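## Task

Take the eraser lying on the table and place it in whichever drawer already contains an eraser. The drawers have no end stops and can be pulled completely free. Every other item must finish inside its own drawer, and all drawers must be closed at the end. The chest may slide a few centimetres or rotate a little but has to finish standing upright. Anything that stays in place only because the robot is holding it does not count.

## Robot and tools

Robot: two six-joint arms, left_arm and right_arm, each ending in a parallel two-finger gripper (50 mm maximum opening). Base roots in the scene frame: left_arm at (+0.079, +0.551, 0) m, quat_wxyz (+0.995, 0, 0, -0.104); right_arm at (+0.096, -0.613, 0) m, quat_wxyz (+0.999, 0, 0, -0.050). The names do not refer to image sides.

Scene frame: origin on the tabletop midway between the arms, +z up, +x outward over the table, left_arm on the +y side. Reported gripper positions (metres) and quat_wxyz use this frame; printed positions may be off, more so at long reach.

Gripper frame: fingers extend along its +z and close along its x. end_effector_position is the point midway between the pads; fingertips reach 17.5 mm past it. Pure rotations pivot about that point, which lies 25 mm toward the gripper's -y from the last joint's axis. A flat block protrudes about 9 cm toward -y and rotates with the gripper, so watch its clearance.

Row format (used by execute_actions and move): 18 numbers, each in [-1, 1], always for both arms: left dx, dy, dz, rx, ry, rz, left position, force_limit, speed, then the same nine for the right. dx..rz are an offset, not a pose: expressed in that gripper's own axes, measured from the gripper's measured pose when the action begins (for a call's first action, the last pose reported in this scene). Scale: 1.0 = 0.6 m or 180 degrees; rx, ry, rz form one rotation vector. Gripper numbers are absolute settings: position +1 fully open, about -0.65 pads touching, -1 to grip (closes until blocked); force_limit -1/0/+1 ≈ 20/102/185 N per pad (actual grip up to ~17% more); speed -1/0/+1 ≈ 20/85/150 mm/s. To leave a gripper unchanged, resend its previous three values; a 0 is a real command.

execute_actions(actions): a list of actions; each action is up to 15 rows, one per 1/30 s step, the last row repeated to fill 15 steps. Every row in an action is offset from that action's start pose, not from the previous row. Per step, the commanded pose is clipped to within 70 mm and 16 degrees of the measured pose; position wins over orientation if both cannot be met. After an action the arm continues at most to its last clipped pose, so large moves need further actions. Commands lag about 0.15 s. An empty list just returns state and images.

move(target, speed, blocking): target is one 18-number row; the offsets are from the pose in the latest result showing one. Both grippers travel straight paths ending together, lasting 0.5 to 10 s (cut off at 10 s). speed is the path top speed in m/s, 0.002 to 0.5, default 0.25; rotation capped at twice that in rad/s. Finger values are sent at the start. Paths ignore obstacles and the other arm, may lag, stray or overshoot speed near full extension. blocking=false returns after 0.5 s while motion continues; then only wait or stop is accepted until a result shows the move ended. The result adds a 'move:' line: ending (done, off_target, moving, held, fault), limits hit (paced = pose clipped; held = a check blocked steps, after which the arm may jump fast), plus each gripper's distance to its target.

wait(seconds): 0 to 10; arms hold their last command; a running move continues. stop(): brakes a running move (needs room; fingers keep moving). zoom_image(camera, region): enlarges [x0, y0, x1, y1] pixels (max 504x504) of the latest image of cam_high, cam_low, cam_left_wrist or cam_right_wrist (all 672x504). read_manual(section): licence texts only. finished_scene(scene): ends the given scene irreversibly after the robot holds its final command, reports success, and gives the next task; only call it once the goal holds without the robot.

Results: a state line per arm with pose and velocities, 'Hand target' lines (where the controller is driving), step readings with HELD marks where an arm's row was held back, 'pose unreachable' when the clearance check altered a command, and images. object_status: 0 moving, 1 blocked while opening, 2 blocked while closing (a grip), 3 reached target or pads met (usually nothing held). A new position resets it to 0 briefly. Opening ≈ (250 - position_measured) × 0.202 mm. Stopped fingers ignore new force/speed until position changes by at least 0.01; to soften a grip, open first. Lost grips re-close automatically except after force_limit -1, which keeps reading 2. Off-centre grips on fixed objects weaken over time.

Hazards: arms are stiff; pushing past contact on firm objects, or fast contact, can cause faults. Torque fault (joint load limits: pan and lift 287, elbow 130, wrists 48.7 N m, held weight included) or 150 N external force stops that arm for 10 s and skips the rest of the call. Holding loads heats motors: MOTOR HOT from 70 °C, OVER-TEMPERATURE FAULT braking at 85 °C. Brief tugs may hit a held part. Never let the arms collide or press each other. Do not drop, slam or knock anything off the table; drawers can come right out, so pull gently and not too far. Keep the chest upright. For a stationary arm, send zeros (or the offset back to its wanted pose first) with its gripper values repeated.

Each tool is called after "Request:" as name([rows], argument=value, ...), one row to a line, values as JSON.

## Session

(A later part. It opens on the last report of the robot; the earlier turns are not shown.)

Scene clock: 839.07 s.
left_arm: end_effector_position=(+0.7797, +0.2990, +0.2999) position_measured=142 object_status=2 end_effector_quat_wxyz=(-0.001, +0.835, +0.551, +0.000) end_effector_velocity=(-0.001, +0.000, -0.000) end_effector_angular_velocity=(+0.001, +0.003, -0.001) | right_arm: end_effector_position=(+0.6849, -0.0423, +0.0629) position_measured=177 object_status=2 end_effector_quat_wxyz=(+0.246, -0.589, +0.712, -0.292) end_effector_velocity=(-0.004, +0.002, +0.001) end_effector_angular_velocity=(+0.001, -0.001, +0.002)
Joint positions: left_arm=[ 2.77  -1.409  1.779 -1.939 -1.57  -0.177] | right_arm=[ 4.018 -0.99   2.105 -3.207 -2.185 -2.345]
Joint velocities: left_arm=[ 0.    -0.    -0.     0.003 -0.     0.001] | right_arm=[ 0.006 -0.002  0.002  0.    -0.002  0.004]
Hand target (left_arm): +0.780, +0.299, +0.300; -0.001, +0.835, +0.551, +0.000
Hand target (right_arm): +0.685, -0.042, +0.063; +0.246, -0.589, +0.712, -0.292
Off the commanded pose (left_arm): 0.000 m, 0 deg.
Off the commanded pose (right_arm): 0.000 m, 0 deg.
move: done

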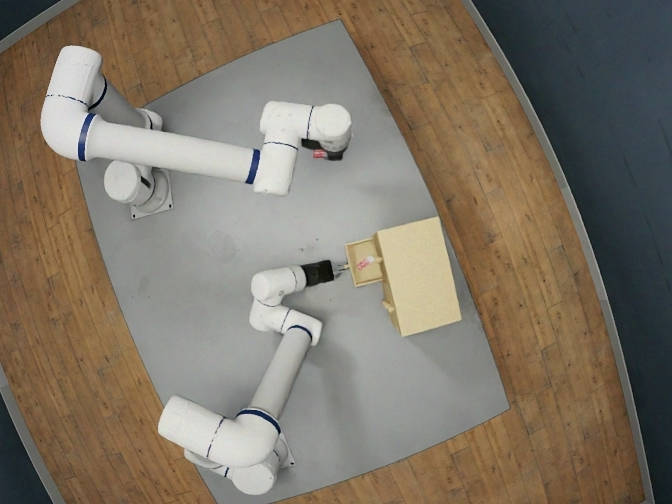

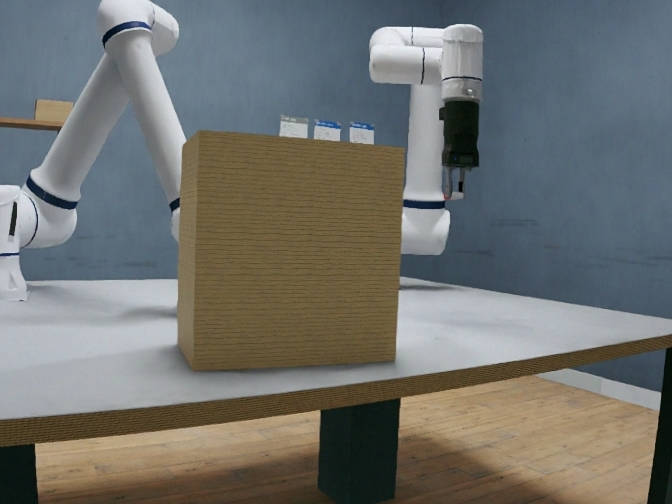

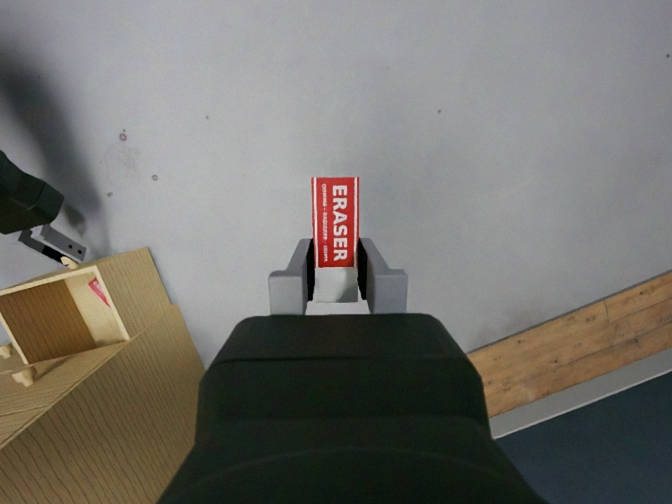

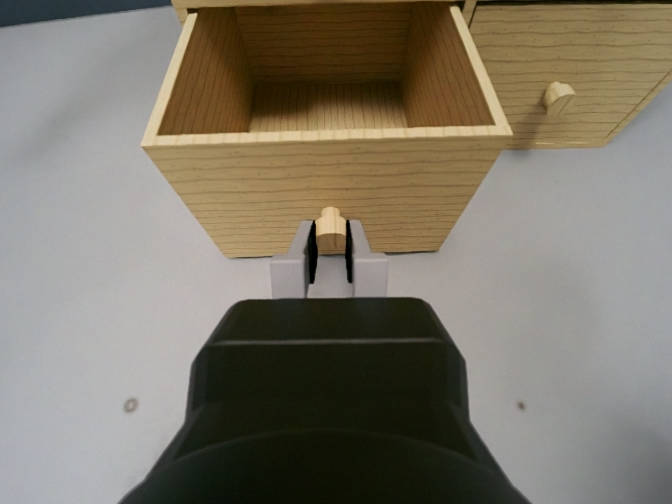

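Request:
move(target=[-0.5713,0.1428,0.1665,0,0,-0.5706,-1,-0.5,0.3, 0.0001,0.0413,-0.0412,0,0,0,-1,-0.5,0.5], speed=0.4)

Scene clock: 961.97 s.
left_arm: end_effector_position=(+0.7244, -0.0492, +0.1988) position_measured=142 object_status=2 end_effector_quat_wxyz=(-0.001, +0.092, +0.996, +0.001) end_effector_velocity=(-0.000, -0.002, -0.001) end_effector_angular_velocity=(+0.002, +0.001, +0.014) | right_arm: end_effector_position=(+0.6505, -0.0359, +0.0630) position_measured=177 object_status=2 end_effector_quat_wxyz=(+0.246, -0.589, +0.712, -0.292) end_effector_velocity=(+0.002, -0.001, +0.003) end_effector_angular_velocity=(+0.004, -0.004, -0.003)
Joint positions: left_arm=[ 2.42  -1.187  1.681 -2.062 -1.571 -2.317] | right_arm=[ 4.061 -1.006  2.131 -3.19  -2.206 -2.3  ]
Joint velocities: left_arm=[-0.002  0.003 -0.002  0.001  0.001 -0.016] | right_arm=[-0.002 -0.003  0.    -0.002 -0.     0.001]
Hand target (left_arm): +0.724, -0.050, +0.199; -0.001, +0.091, +0.996, +0.001
Hand target (right_arm): +0.650, -0.036, +0.063; +0.246, -0.589, +0.712, -0.292
Off the commanded pose (left_arm): 0.001 m, 0 deg.
Off the commanded pose (right_arm): 0.000 m, 0 deg.
move: done

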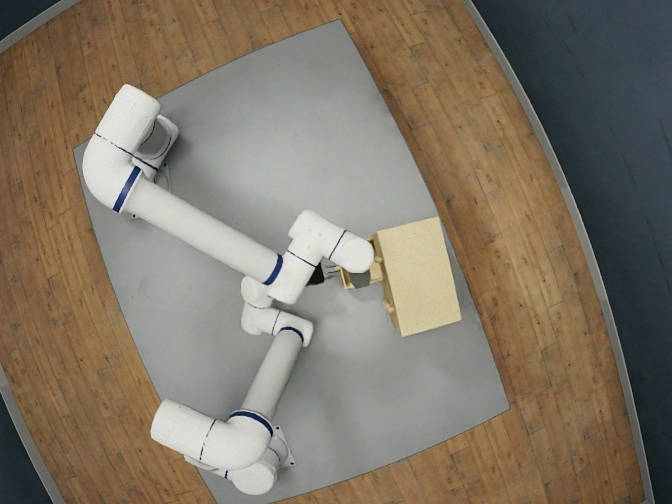

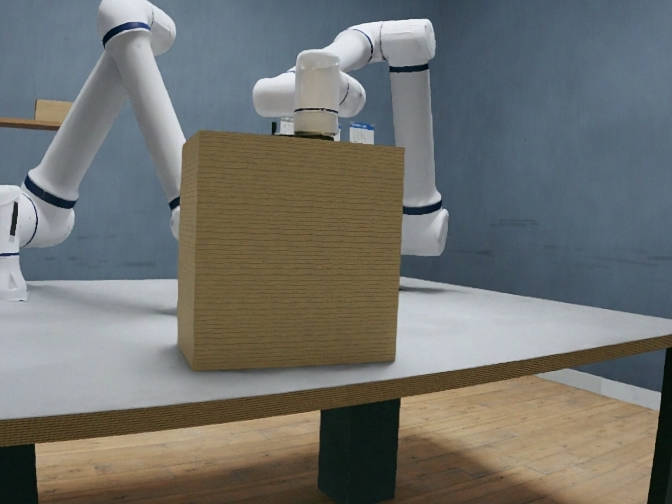

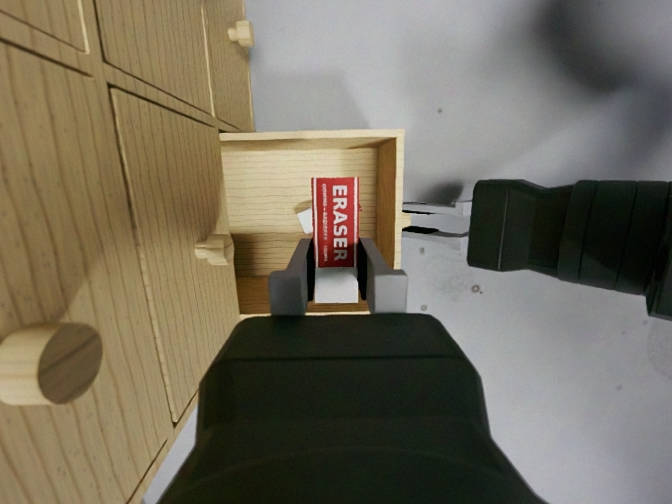

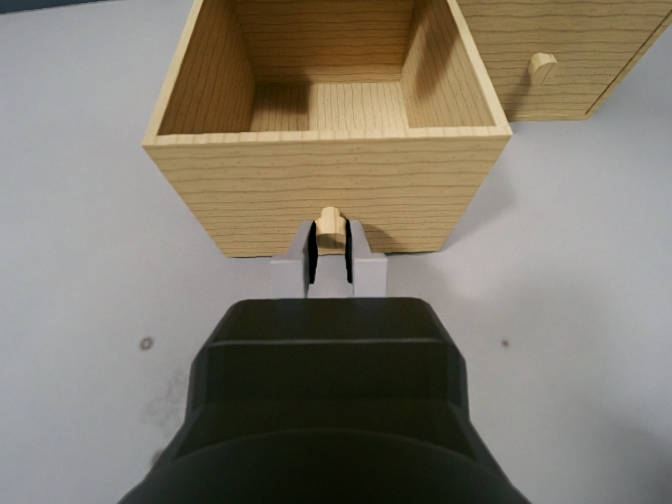

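Request:
zoom_image(camera="cam_left_wrist", region=[190, 110, 450, 330])

Region (190, 110, 450, 330) of cam_left_wrist's 672x504 image, scaled by 1.938, with more detail than that image has; it fills the top 426 rows of this view, and the rest is white.

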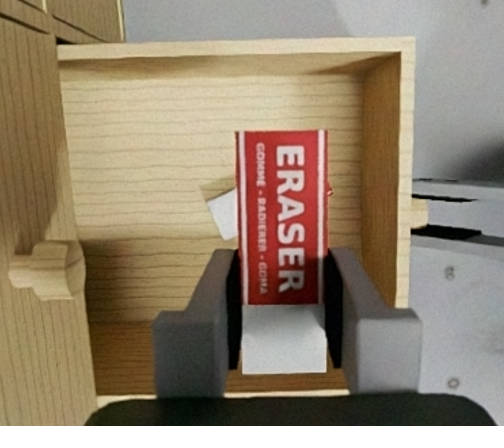

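Request:
move(target=[-0.0083,-0.0083,0.1897,0,0,0,-1,-0.5,0.3, 0,0,0,0,0,0,-1,-0.5,0.5], speed=0.15)

Scene clock: 1028.10 s.
left_arm: end_effector_position=(+0.7285, -0.0546, +0.0853) position_measured=142 object_status=2 end_effector_quat_wxyz=(-0.001, +0.092, +0.996, +0.001) end_effector_velocity=(+0.000, -0.001, -0.002) end_effector_angular_velocity=(-0.001, -0.001, -0.001) | right_arm: end_effector_position=(+0.6505, -0.0359, +0.0630) position_measured=177 object_status=2 end_effector_quat_wxyz=(+0.246, -0.589, +0.712, -0.292) end_effector_velocity=(-0.000, -0.000, -0.000) end_effector_angular_velocity=(-0.001, +0.000, +0.000)
Joint positions: left_arm=[ 2.42  -1.075  1.746 -2.239 -1.571 -2.317] | right_arm=[ 4.061 -1.006  2.131 -3.19  -2.206 -2.3  ]
Joint velocities: left_arm=[-0.     0.003  0.    -0.005  0.     0.001] | right_arm=[ 0.    -0.     0.     0.001 -0.     0.   ]
Hand target (left_arm): +0.728, -0.055, +0.085; -0.001, +0.092, +0.996, +0.001
Hand target (right_arm): +0.651, -0.036, +0.063; +0.246, -0.589, +0.712, -0.292
Off the commanded pose (left_arm): 0.000 m, 0 deg.
Off the commanded pose (right_arm): 0.000 m, 0 deg.
move: done

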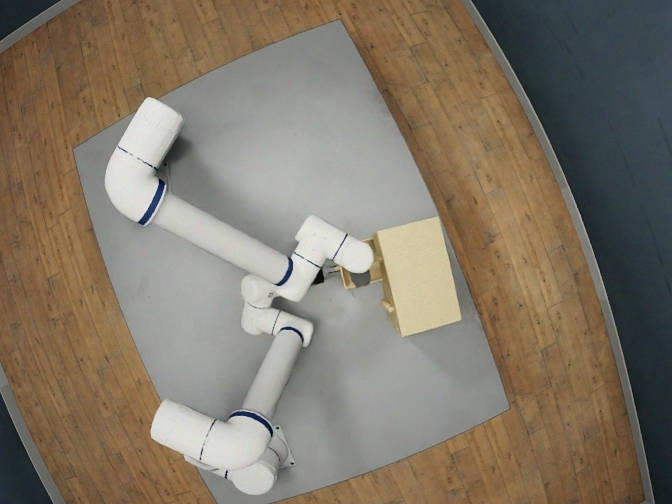

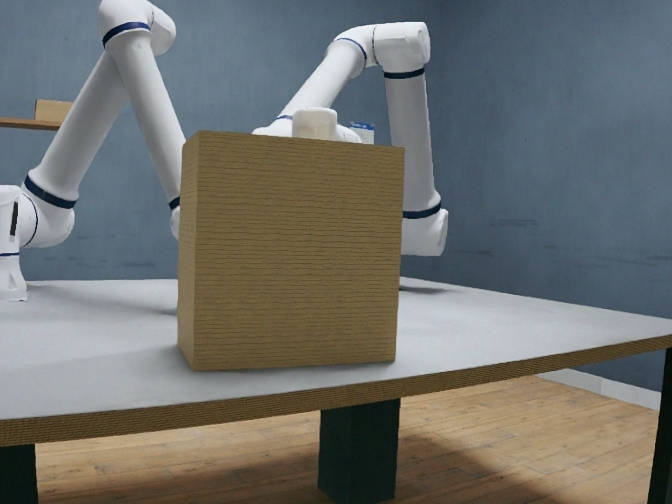

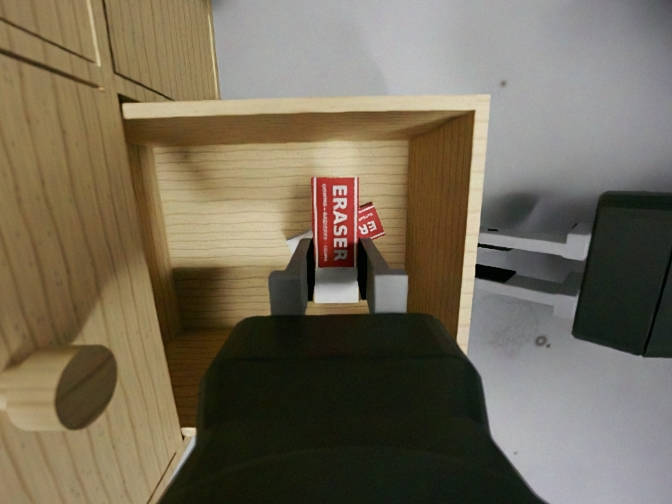

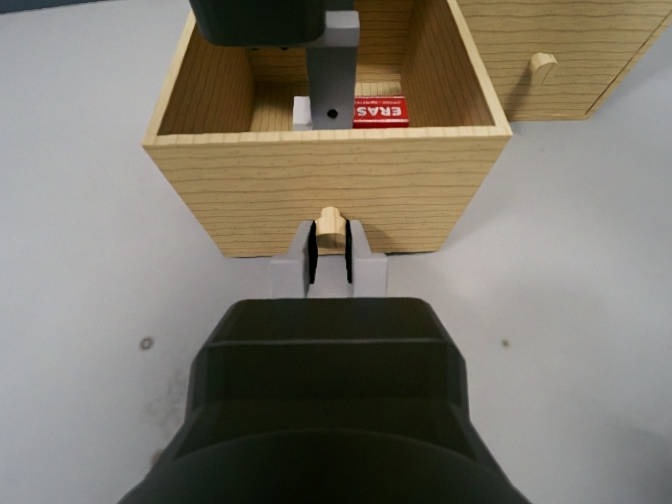

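Request:
zoom_image(camera="cam_left_wrist", region=[260, 160, 420, 300])

Request:
zoom_image(camera="cam_right_wrist", region=[150, 0, 510, 160])

Region (260, 160, 420, 300) of cam_left_wrist's 672x504 image, scaled by 3.150, with more detail than that image has; it fills the top 441 rows of this view, and the rest is white.

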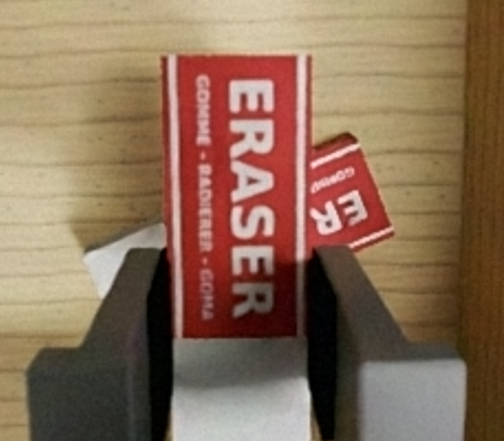

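Region (150, 0, 510, 160) of cam_right_wrist's 672x504 image, scaled by 1.400, with more detail than that image has.

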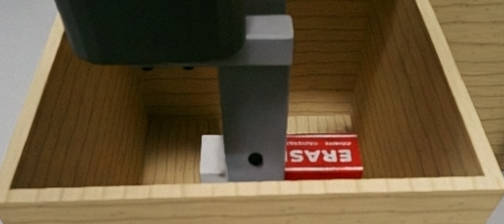

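Request:
zoom_image(camera="cam_left_wrist", region=[100, 70, 520, 440])

Region (100, 70, 520, 440) of cam_left_wrist's 672x504 image, scaled by 1.200, with more detail than that image has; it fills the top 444 rows of this view, and the rest is white.

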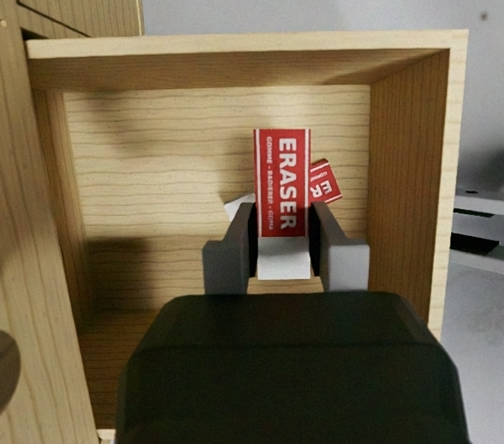

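Request:
move(target=[0,0,0.0417,0,0,0,-1,-0.5,0.3, 0,0,0,0,0,0,-1,-0.5,0.5], speed=0.06)

Scene clock: 1068.30 s.
left_arm: end_effector_position=(+0.7285, -0.0545, +0.0607) position_measured=142 object_status=2 end_effector_quat_wxyz=(-0.001, +0.092, +0.996, +0.001) end_effector_velocity=(-0.000, +0.000, -0.003) end_effector_angular_velocity=(+0.001, +0.001, -0.000) | right_arm: end_effector_position=(+0.6505, -0.0359, +0.0630) position_measured=177 object_status=2 end_effector_quat_wxyz=(+0.246, -0.589, +0.712, -0.292) end_effector_velocity=(-0.000, +0.000, +0.000) end_effector_angular_velocity=(+0.001, -0.001, -0.000)
Joint positions: left_arm=[ 2.42  -1.049  1.759 -2.277 -1.571 -2.317] | right_arm=[ 4.061 -1.006  2.131 -3.19  -2.206 -2.3  ]
Joint velocities: left_arm=[-0.     0.003  0.001 -0.003  0.     0.   ] | right_arm=[ 0.    -0.    -0.    -0.     0.     0.001]
Hand target (left_arm): +0.728, -0.054, +0.060; -0.001, +0.092, +0.996, +0.001
Hand target (right_arm): +0.650, -0.036, +0.063; +0.246, -0.589, +0.712, -0.292
Off the commanded pose (left_arm): 0.000 m, 0 deg.
Off the commanded pose (right_arm): 0.000 m, 0 deg.
move: done

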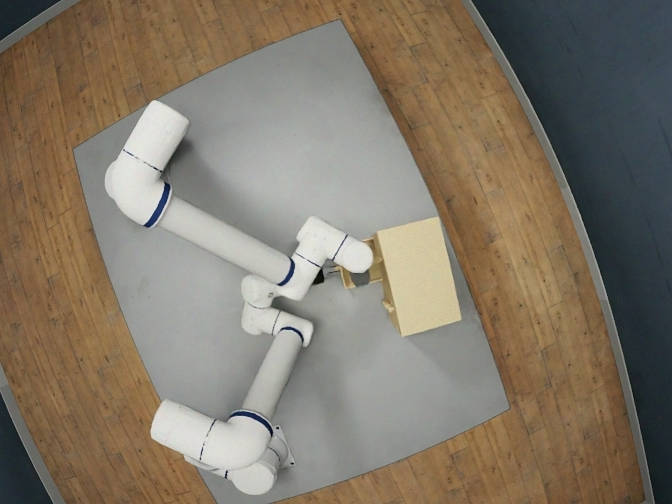

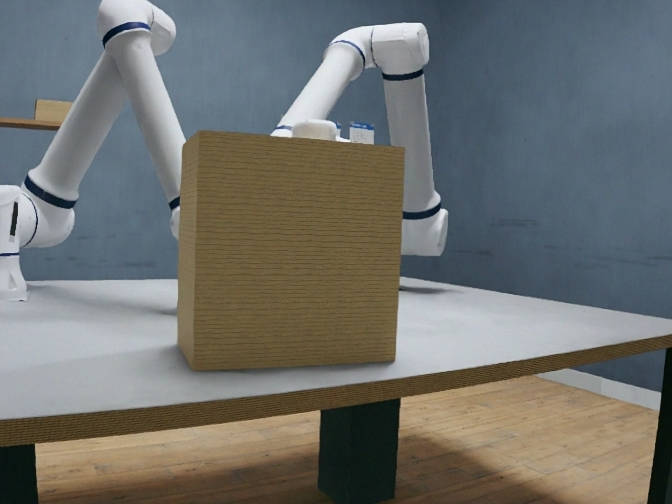

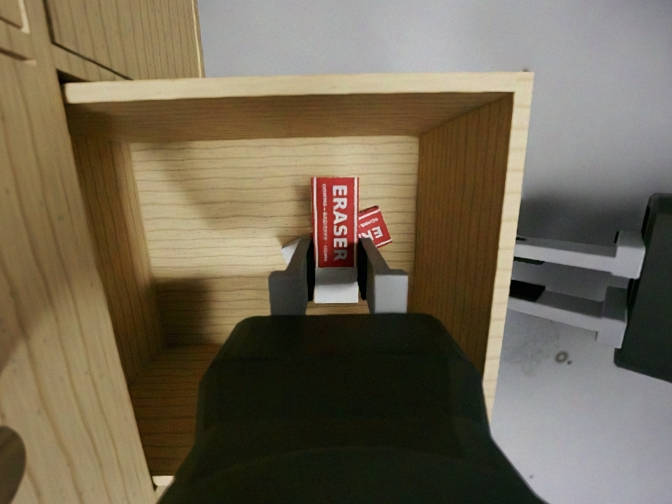

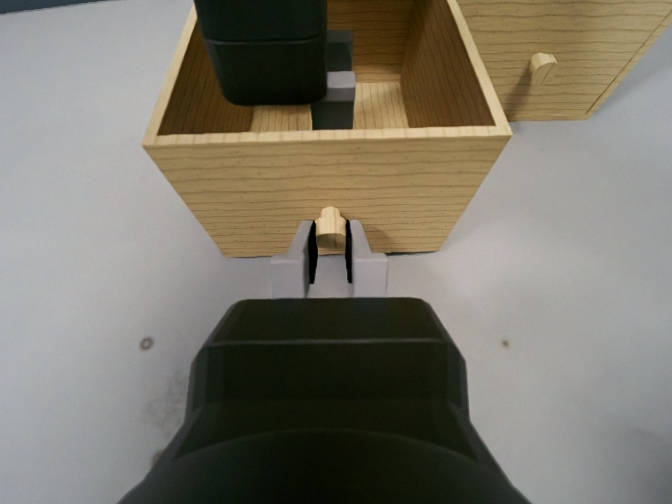

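Request:
zoom_image(camera="cam_left_wrist", region=[260, 160, 420, 300])

Region (260, 160, 420, 300) of cam_left_wrist's 672x504 image, scaled by 3.150, with more detail than that image has; it fills the top 441 rows of this view, and the rest is white.

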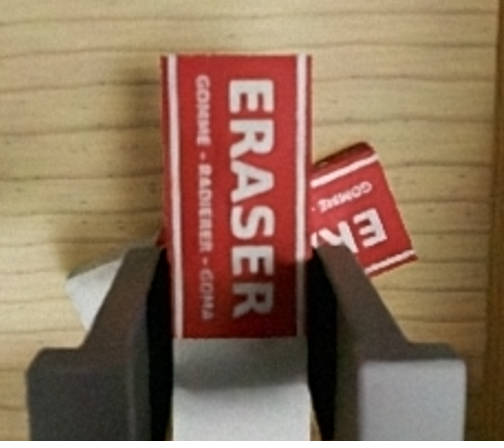

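Request:
move(target=[0,0,0.0085,0,0,0,-1,-0.5,0.3, 0,0,0,0,0,0,-1,-0.5,0.5], speed=0.03)

Scene clock: 1099.13 s.
left_arm: end_effector_position=(+0.7285, -0.0545, +0.0559) position_measured=142 object_status=2 end_effector_quat_wxyz=(-0.001, +0.092, +0.996, +0.001) end_effector_velocity=(+0.000, -0.001, -0.001) end_effector_angular_velocity=(-0.001, -0.001, +0.001) | right_arm: end_effector_position=(+0.6505, -0.0359, +0.0630) position_measured=177 object_status=2 end_effector_quat_wxyz=(+0.246, -0.589, +0.712, -0.292) end_effector_velocity=(-0.000, -0.000, -0.001) end_effector_angular_velocity=(-0.003, +0.002, +0.000)
Joint positions: left_arm=[ 2.42  -1.044  1.761 -2.285 -1.571 -2.317] | right_arm=[ 4.061 -1.006  2.131 -3.19  -2.206 -2.3  ]
Joint velocities: left_arm=[-0.     0.002  0.    -0.004  0.001 -0.001] | right_arm=[ 0.    -0.    -0.     0.004  0.    -0.   ]
Hand target (left_arm): +0.728, -0.054, +0.056; -0.001, +0.092, +0.996, +0.001
Hand target (right_arm): +0.651, -0.036, +0.063; +0.246, -0.589, +0.712, -0.292
Off the commanded pose (left_arm): 0.000 m, 0 deg.
Off the commanded pose (right_arm): 0.000 m, 0 deg.
move: done

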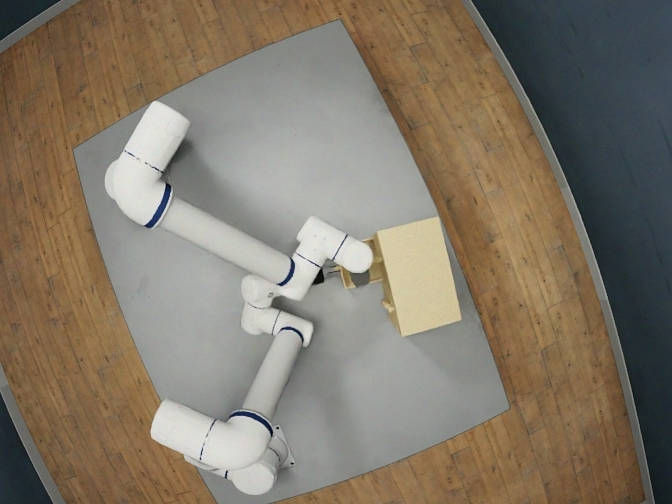

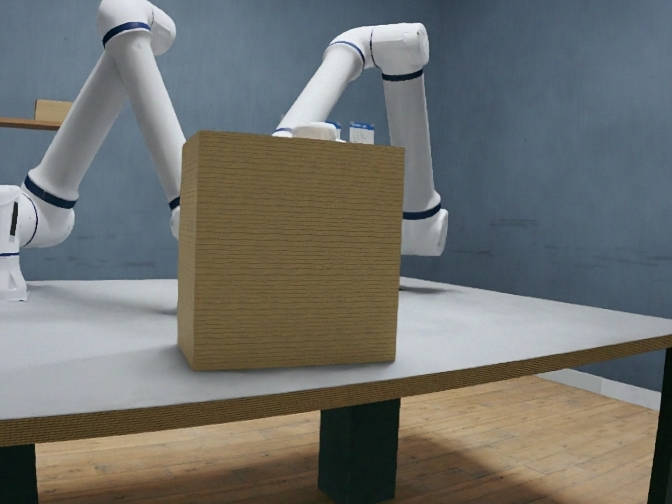

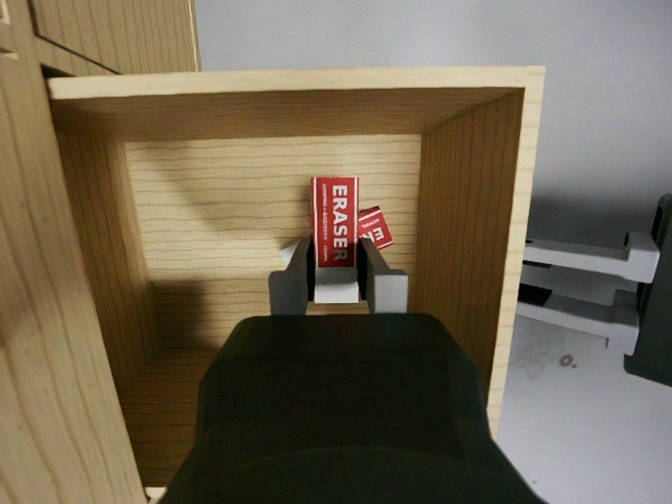

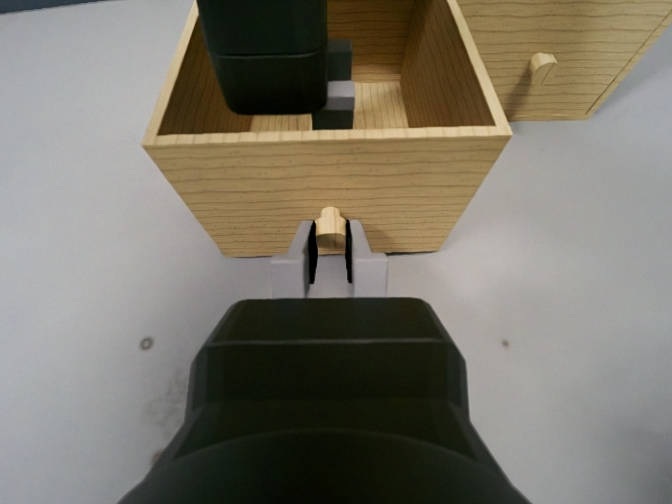

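Request:
zoom_image(camera="cam_left_wrist", region=[260, 160, 420, 300])

Region (260, 160, 420, 300) of cam_left_wrist's 672x504 image, scaled by 3.150, with more detail than that image has; it fills the top 441 rows of this view, and the rest is white.

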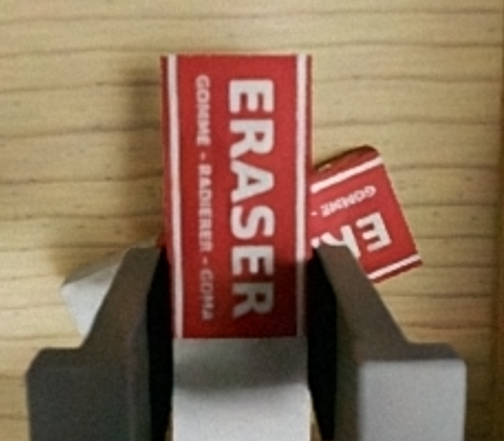

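Request:
move(target=[0,0,-0.1833,0,0,0,1,-0.5,0.6, 0,0,0,0,0,0,-1,-0.5,0.5], speed=0.15)

Scene clock: 1123.97 s.
left_arm: end_effector_position=(+0.7284, -0.0548, +0.1655) position_measured=3 object_status=3 end_effector_quat_wxyz=(-0.001, +0.092, +0.996, +0.001) end_effector_velocity=(-0.000, +0.000, +0.002) end_effector_angular_velocity=(+0.002, +0.000, -0.001) | right_arm: end_effector_position=(+0.6505, -0.0359, +0.0630) position_measured=177 object_status=2 end_effector_quat_wxyz=(+0.246, -0.589, +0.712, -0.292) end_effector_velocity=(+0.000, -0.000, +0.000) end_effector_angular_velocity=(+0.000, -0.000, -0.000)
Joint positions: left_arm=[ 2.42  -1.15   1.694 -2.112 -1.571 -2.317] | right_arm=[ 4.061 -1.006  2.131 -3.19  -2.206 -2.3  ]
Joint velocities: left_arm=[-0.001 -0.002 -0.002  0.006  0.001  0.001] | right_arm=[-0.    -0.001 -0.     0.     0.    -0.   ]
Hand target (left_arm): +0.728, -0.055, +0.166; -0.001, +0.092, +0.996, +0.001
Hand target (right_arm): +0.650, -0.036, +0.063; +0.246, -0.589, +0.712, -0.292
Off the commanded pose (left_arm): 0.000 m, 0 deg.
Off the commanded pose (right_arm): 0.000 m, 0 deg.
move: done

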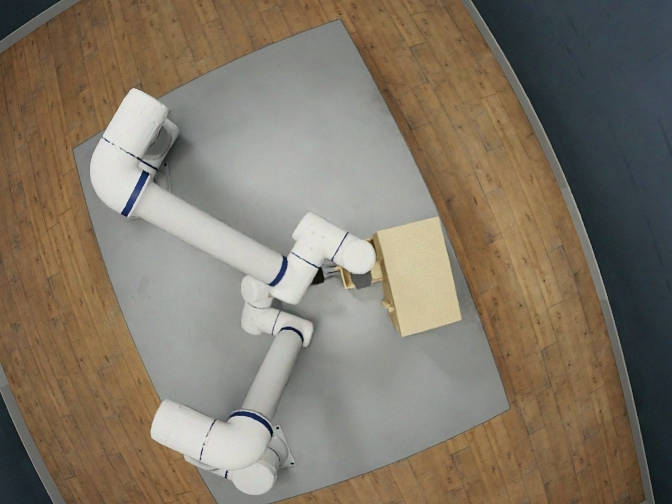

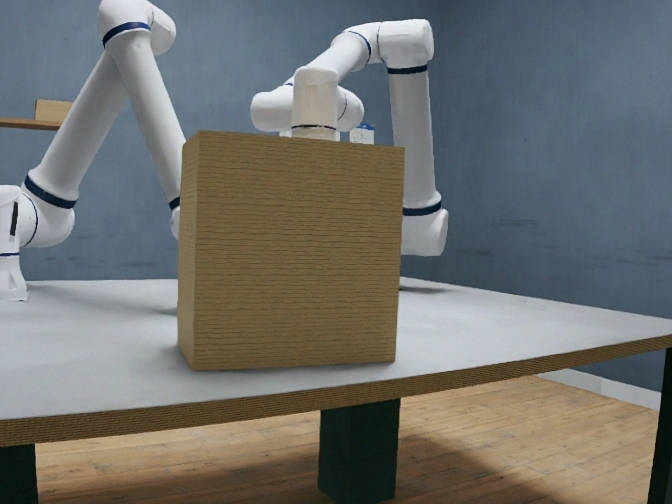

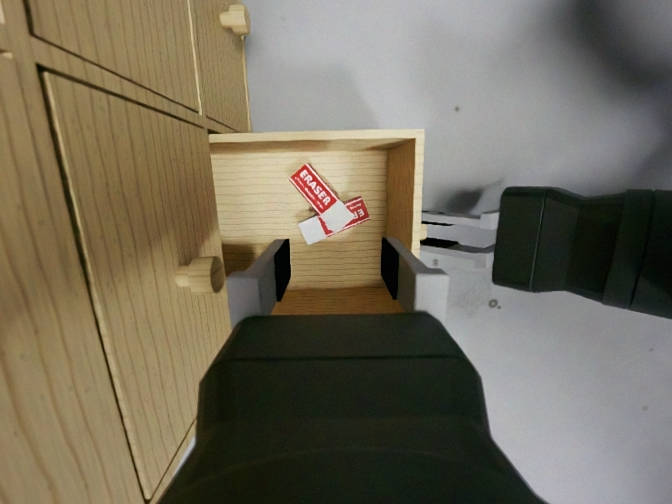

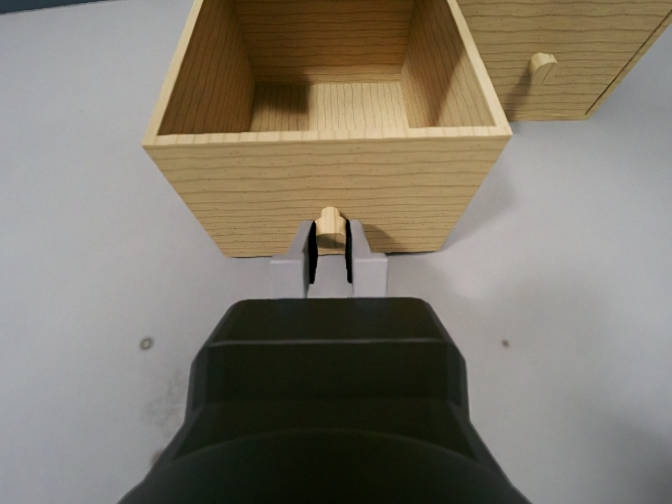

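Request:
move(target=[0.0333,0.3333,-0.1333,0,0,0,1,-0.5,0.6, -0.0004,-0.1592,0.1594,0,0,0,-1,-0.5,0.5], speed=0.15)

Scene clock: 1148.73 s.
left_arm: end_effector_position=(+0.7450, +0.1448, +0.2460) position_measured=3 object_status=3 end_effector_quat_wxyz=(-0.001, +0.092, +0.996, +0.001) end_effector_velocity=(+0.000, +0.002, +0.002) end_effector_angular_velocity=(-0.001, -0.001, +0.000) | right_arm: end_effector_position=(+0.7832, -0.0605, +0.0624) position_measured=177 object_status=2 end_effector_quat_wxyz=(+0.246, -0.589, +0.712, -0.292) end_effector_velocity=(+0.004, -0.001, +0.001) end_effector_angular_velocity=(+0.003, -0.001, -0.002)
Joint positions: left_arm=[ 2.601 -1.369  1.834 -2.033 -1.57  -2.137] | right_arm=[ 3.908 -0.94   2.014 -3.229 -2.128 -2.458]
Joint velocities: left_arm=[ 0.002 -0.003  0.     0.001 -0.001  0.002] | right_arm=[-0.004  0.001 -0.005  0.     0.002 -0.001]
Hand target (left_arm): +0.745, +0.145, +0.246; -0.001, +0.092, +0.996, +0.001
Hand target (right_arm): +0.783, -0.061, +0.062; +0.246, -0.589, +0.712, -0.292
Off the commanded pose (left_arm): 0.001 m, 0 deg.
Off the commanded pose (right_arm): 0.000 m, 0 deg.
move: done

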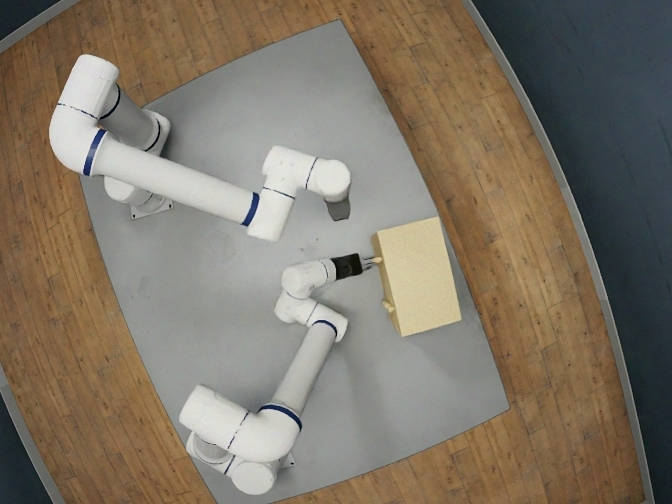

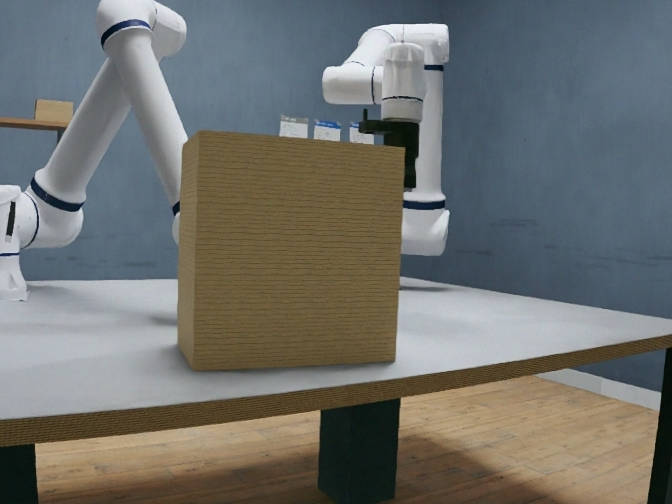

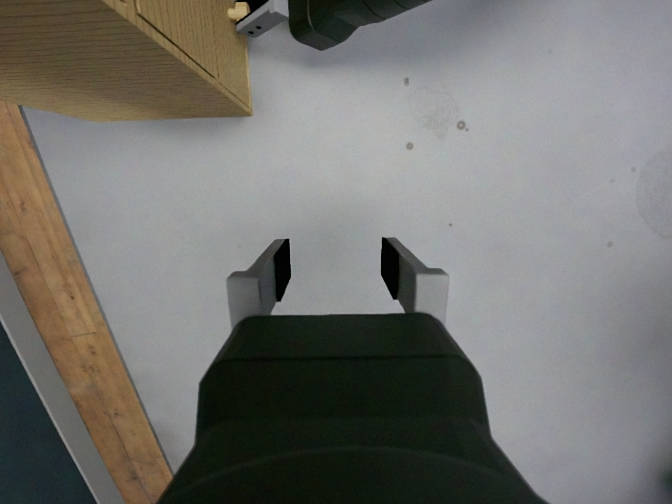

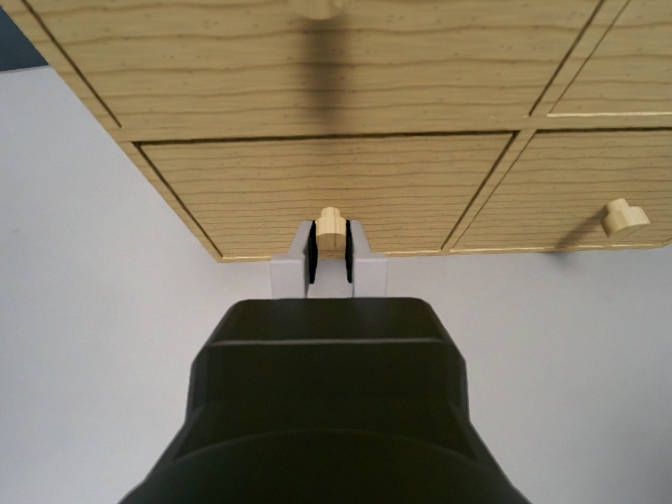

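Request:
move(target=[0,0,0,0,0,0,1,-0.5,0.6, 0.0003,0.0944,-0.0941,0,0,0,1,-0.5,1], speed=0.12)

Scene clock: 1155.47 s.
left_arm: end_effector_position=(+0.7449, +0.1448, +0.2460) position_measured=3 object_status=3 end_effector_quat_wxyz=(-0.001, +0.092, +0.996, +0.001) end_effector_velocity=(-0.000, -0.000, +0.001) end_effector_angular_velocity=(+0.000, +0.001, -0.002) | right_arm: end_effector_position=(+0.7049, -0.0460, +0.0626) position_measured=3 object_status=3 end_effector_quat_wxyz=(+0.246, -0.589, +0.712, -0.292) end_effector_velocity=(-0.004, +0.001, +0.001) end_effector_angular_velocity=(+0.001, -0.001, +0.001)
Joint positions: left_arm=[ 2.601 -1.369  1.834 -2.033 -1.57  -2.137] | right_arm=[ 3.994 -0.98   2.089 -3.215 -2.173 -2.371]
Joint velocities: left_arm=[-0.    -0.    -0.001  0.002 -0.     0.001] | right_arm=[ 0.005 -0.002  0.003  0.001 -0.002  0.004]
Hand target (left_arm): +0.745, +0.145, +0.246; -0.001, +0.092, +0.996, +0.001
Hand target (right_arm): +0.705, -0.046, +0.063; +0.246, -0.589, +0.712, -0.292
Off the commanded pose (left_arm): 0.000 m, 0 deg.
Off the commanded pose (right_arm): 0.000 m, 0 deg.
move: done

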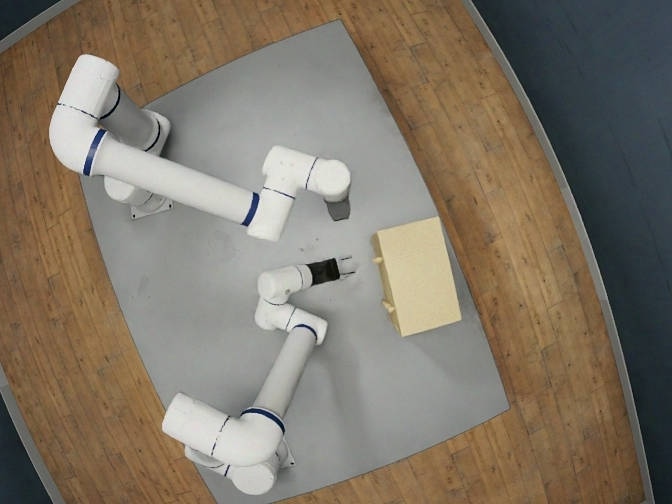

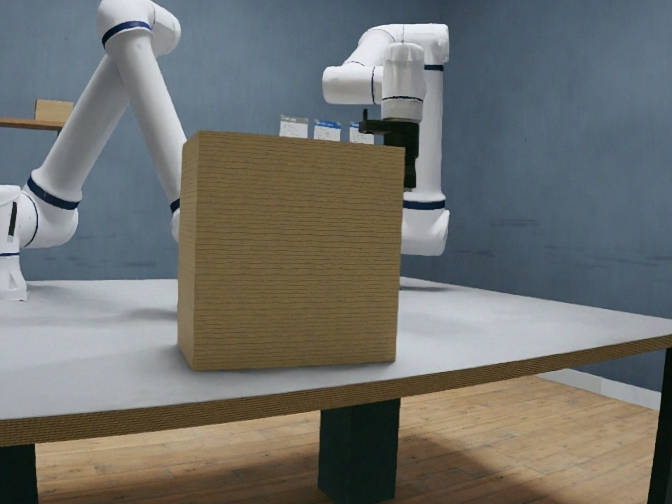

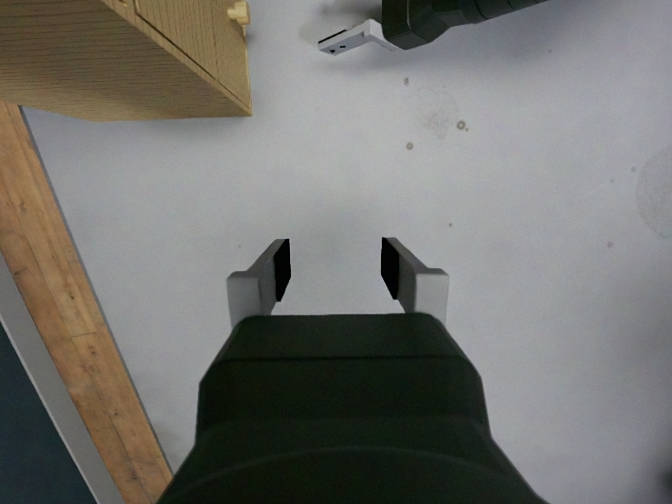

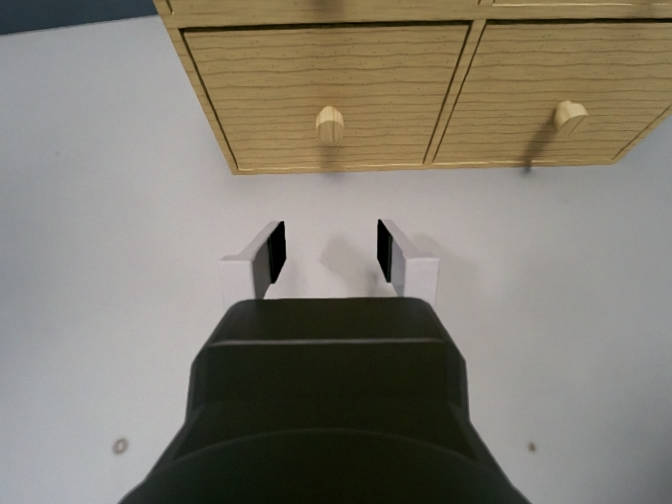

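Request:
zoom_image(camera="cam_high", region=[350, 200, 480, 350])

Request:
zoom_image(camera="cam_right_wrist", region=[150, 0, 654, 200])

Request:
zoom_image(camera="cam_left_wrist", region=[60, 0, 320, 140])

Region (350, 200, 480, 350) of cam_high's 672x504 image, scaled by 3.360, with more detail than that image has; it fills the left 437 columns of this view, and the rest is white.

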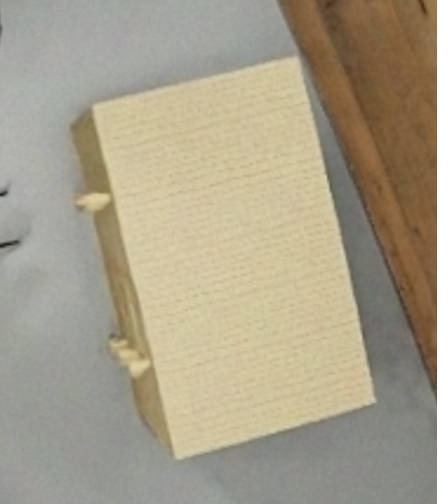

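Region (150, 0, 654, 200) of cam_right_wrist's 672x504 image, scaled by 1.000; it fills the top 200 rows of this view, and the rest is white.

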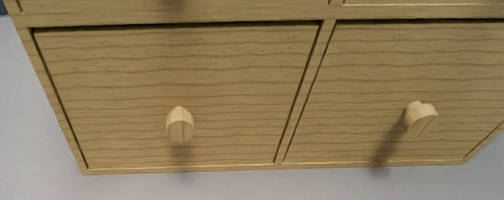

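Region (60, 0, 320, 140) of cam_left_wrist's 672x504 image, scaled by 1.938, with more detail than that image has; it fills the top 271 rows of this view, and the rest is white.

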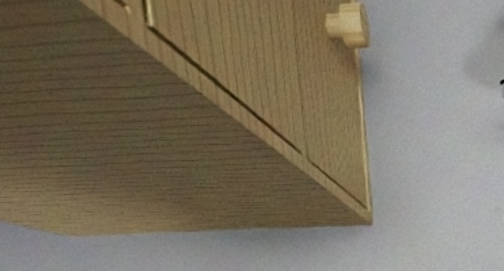

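Request:
finished_scene(scene=1)

The scene is finished: the task was done.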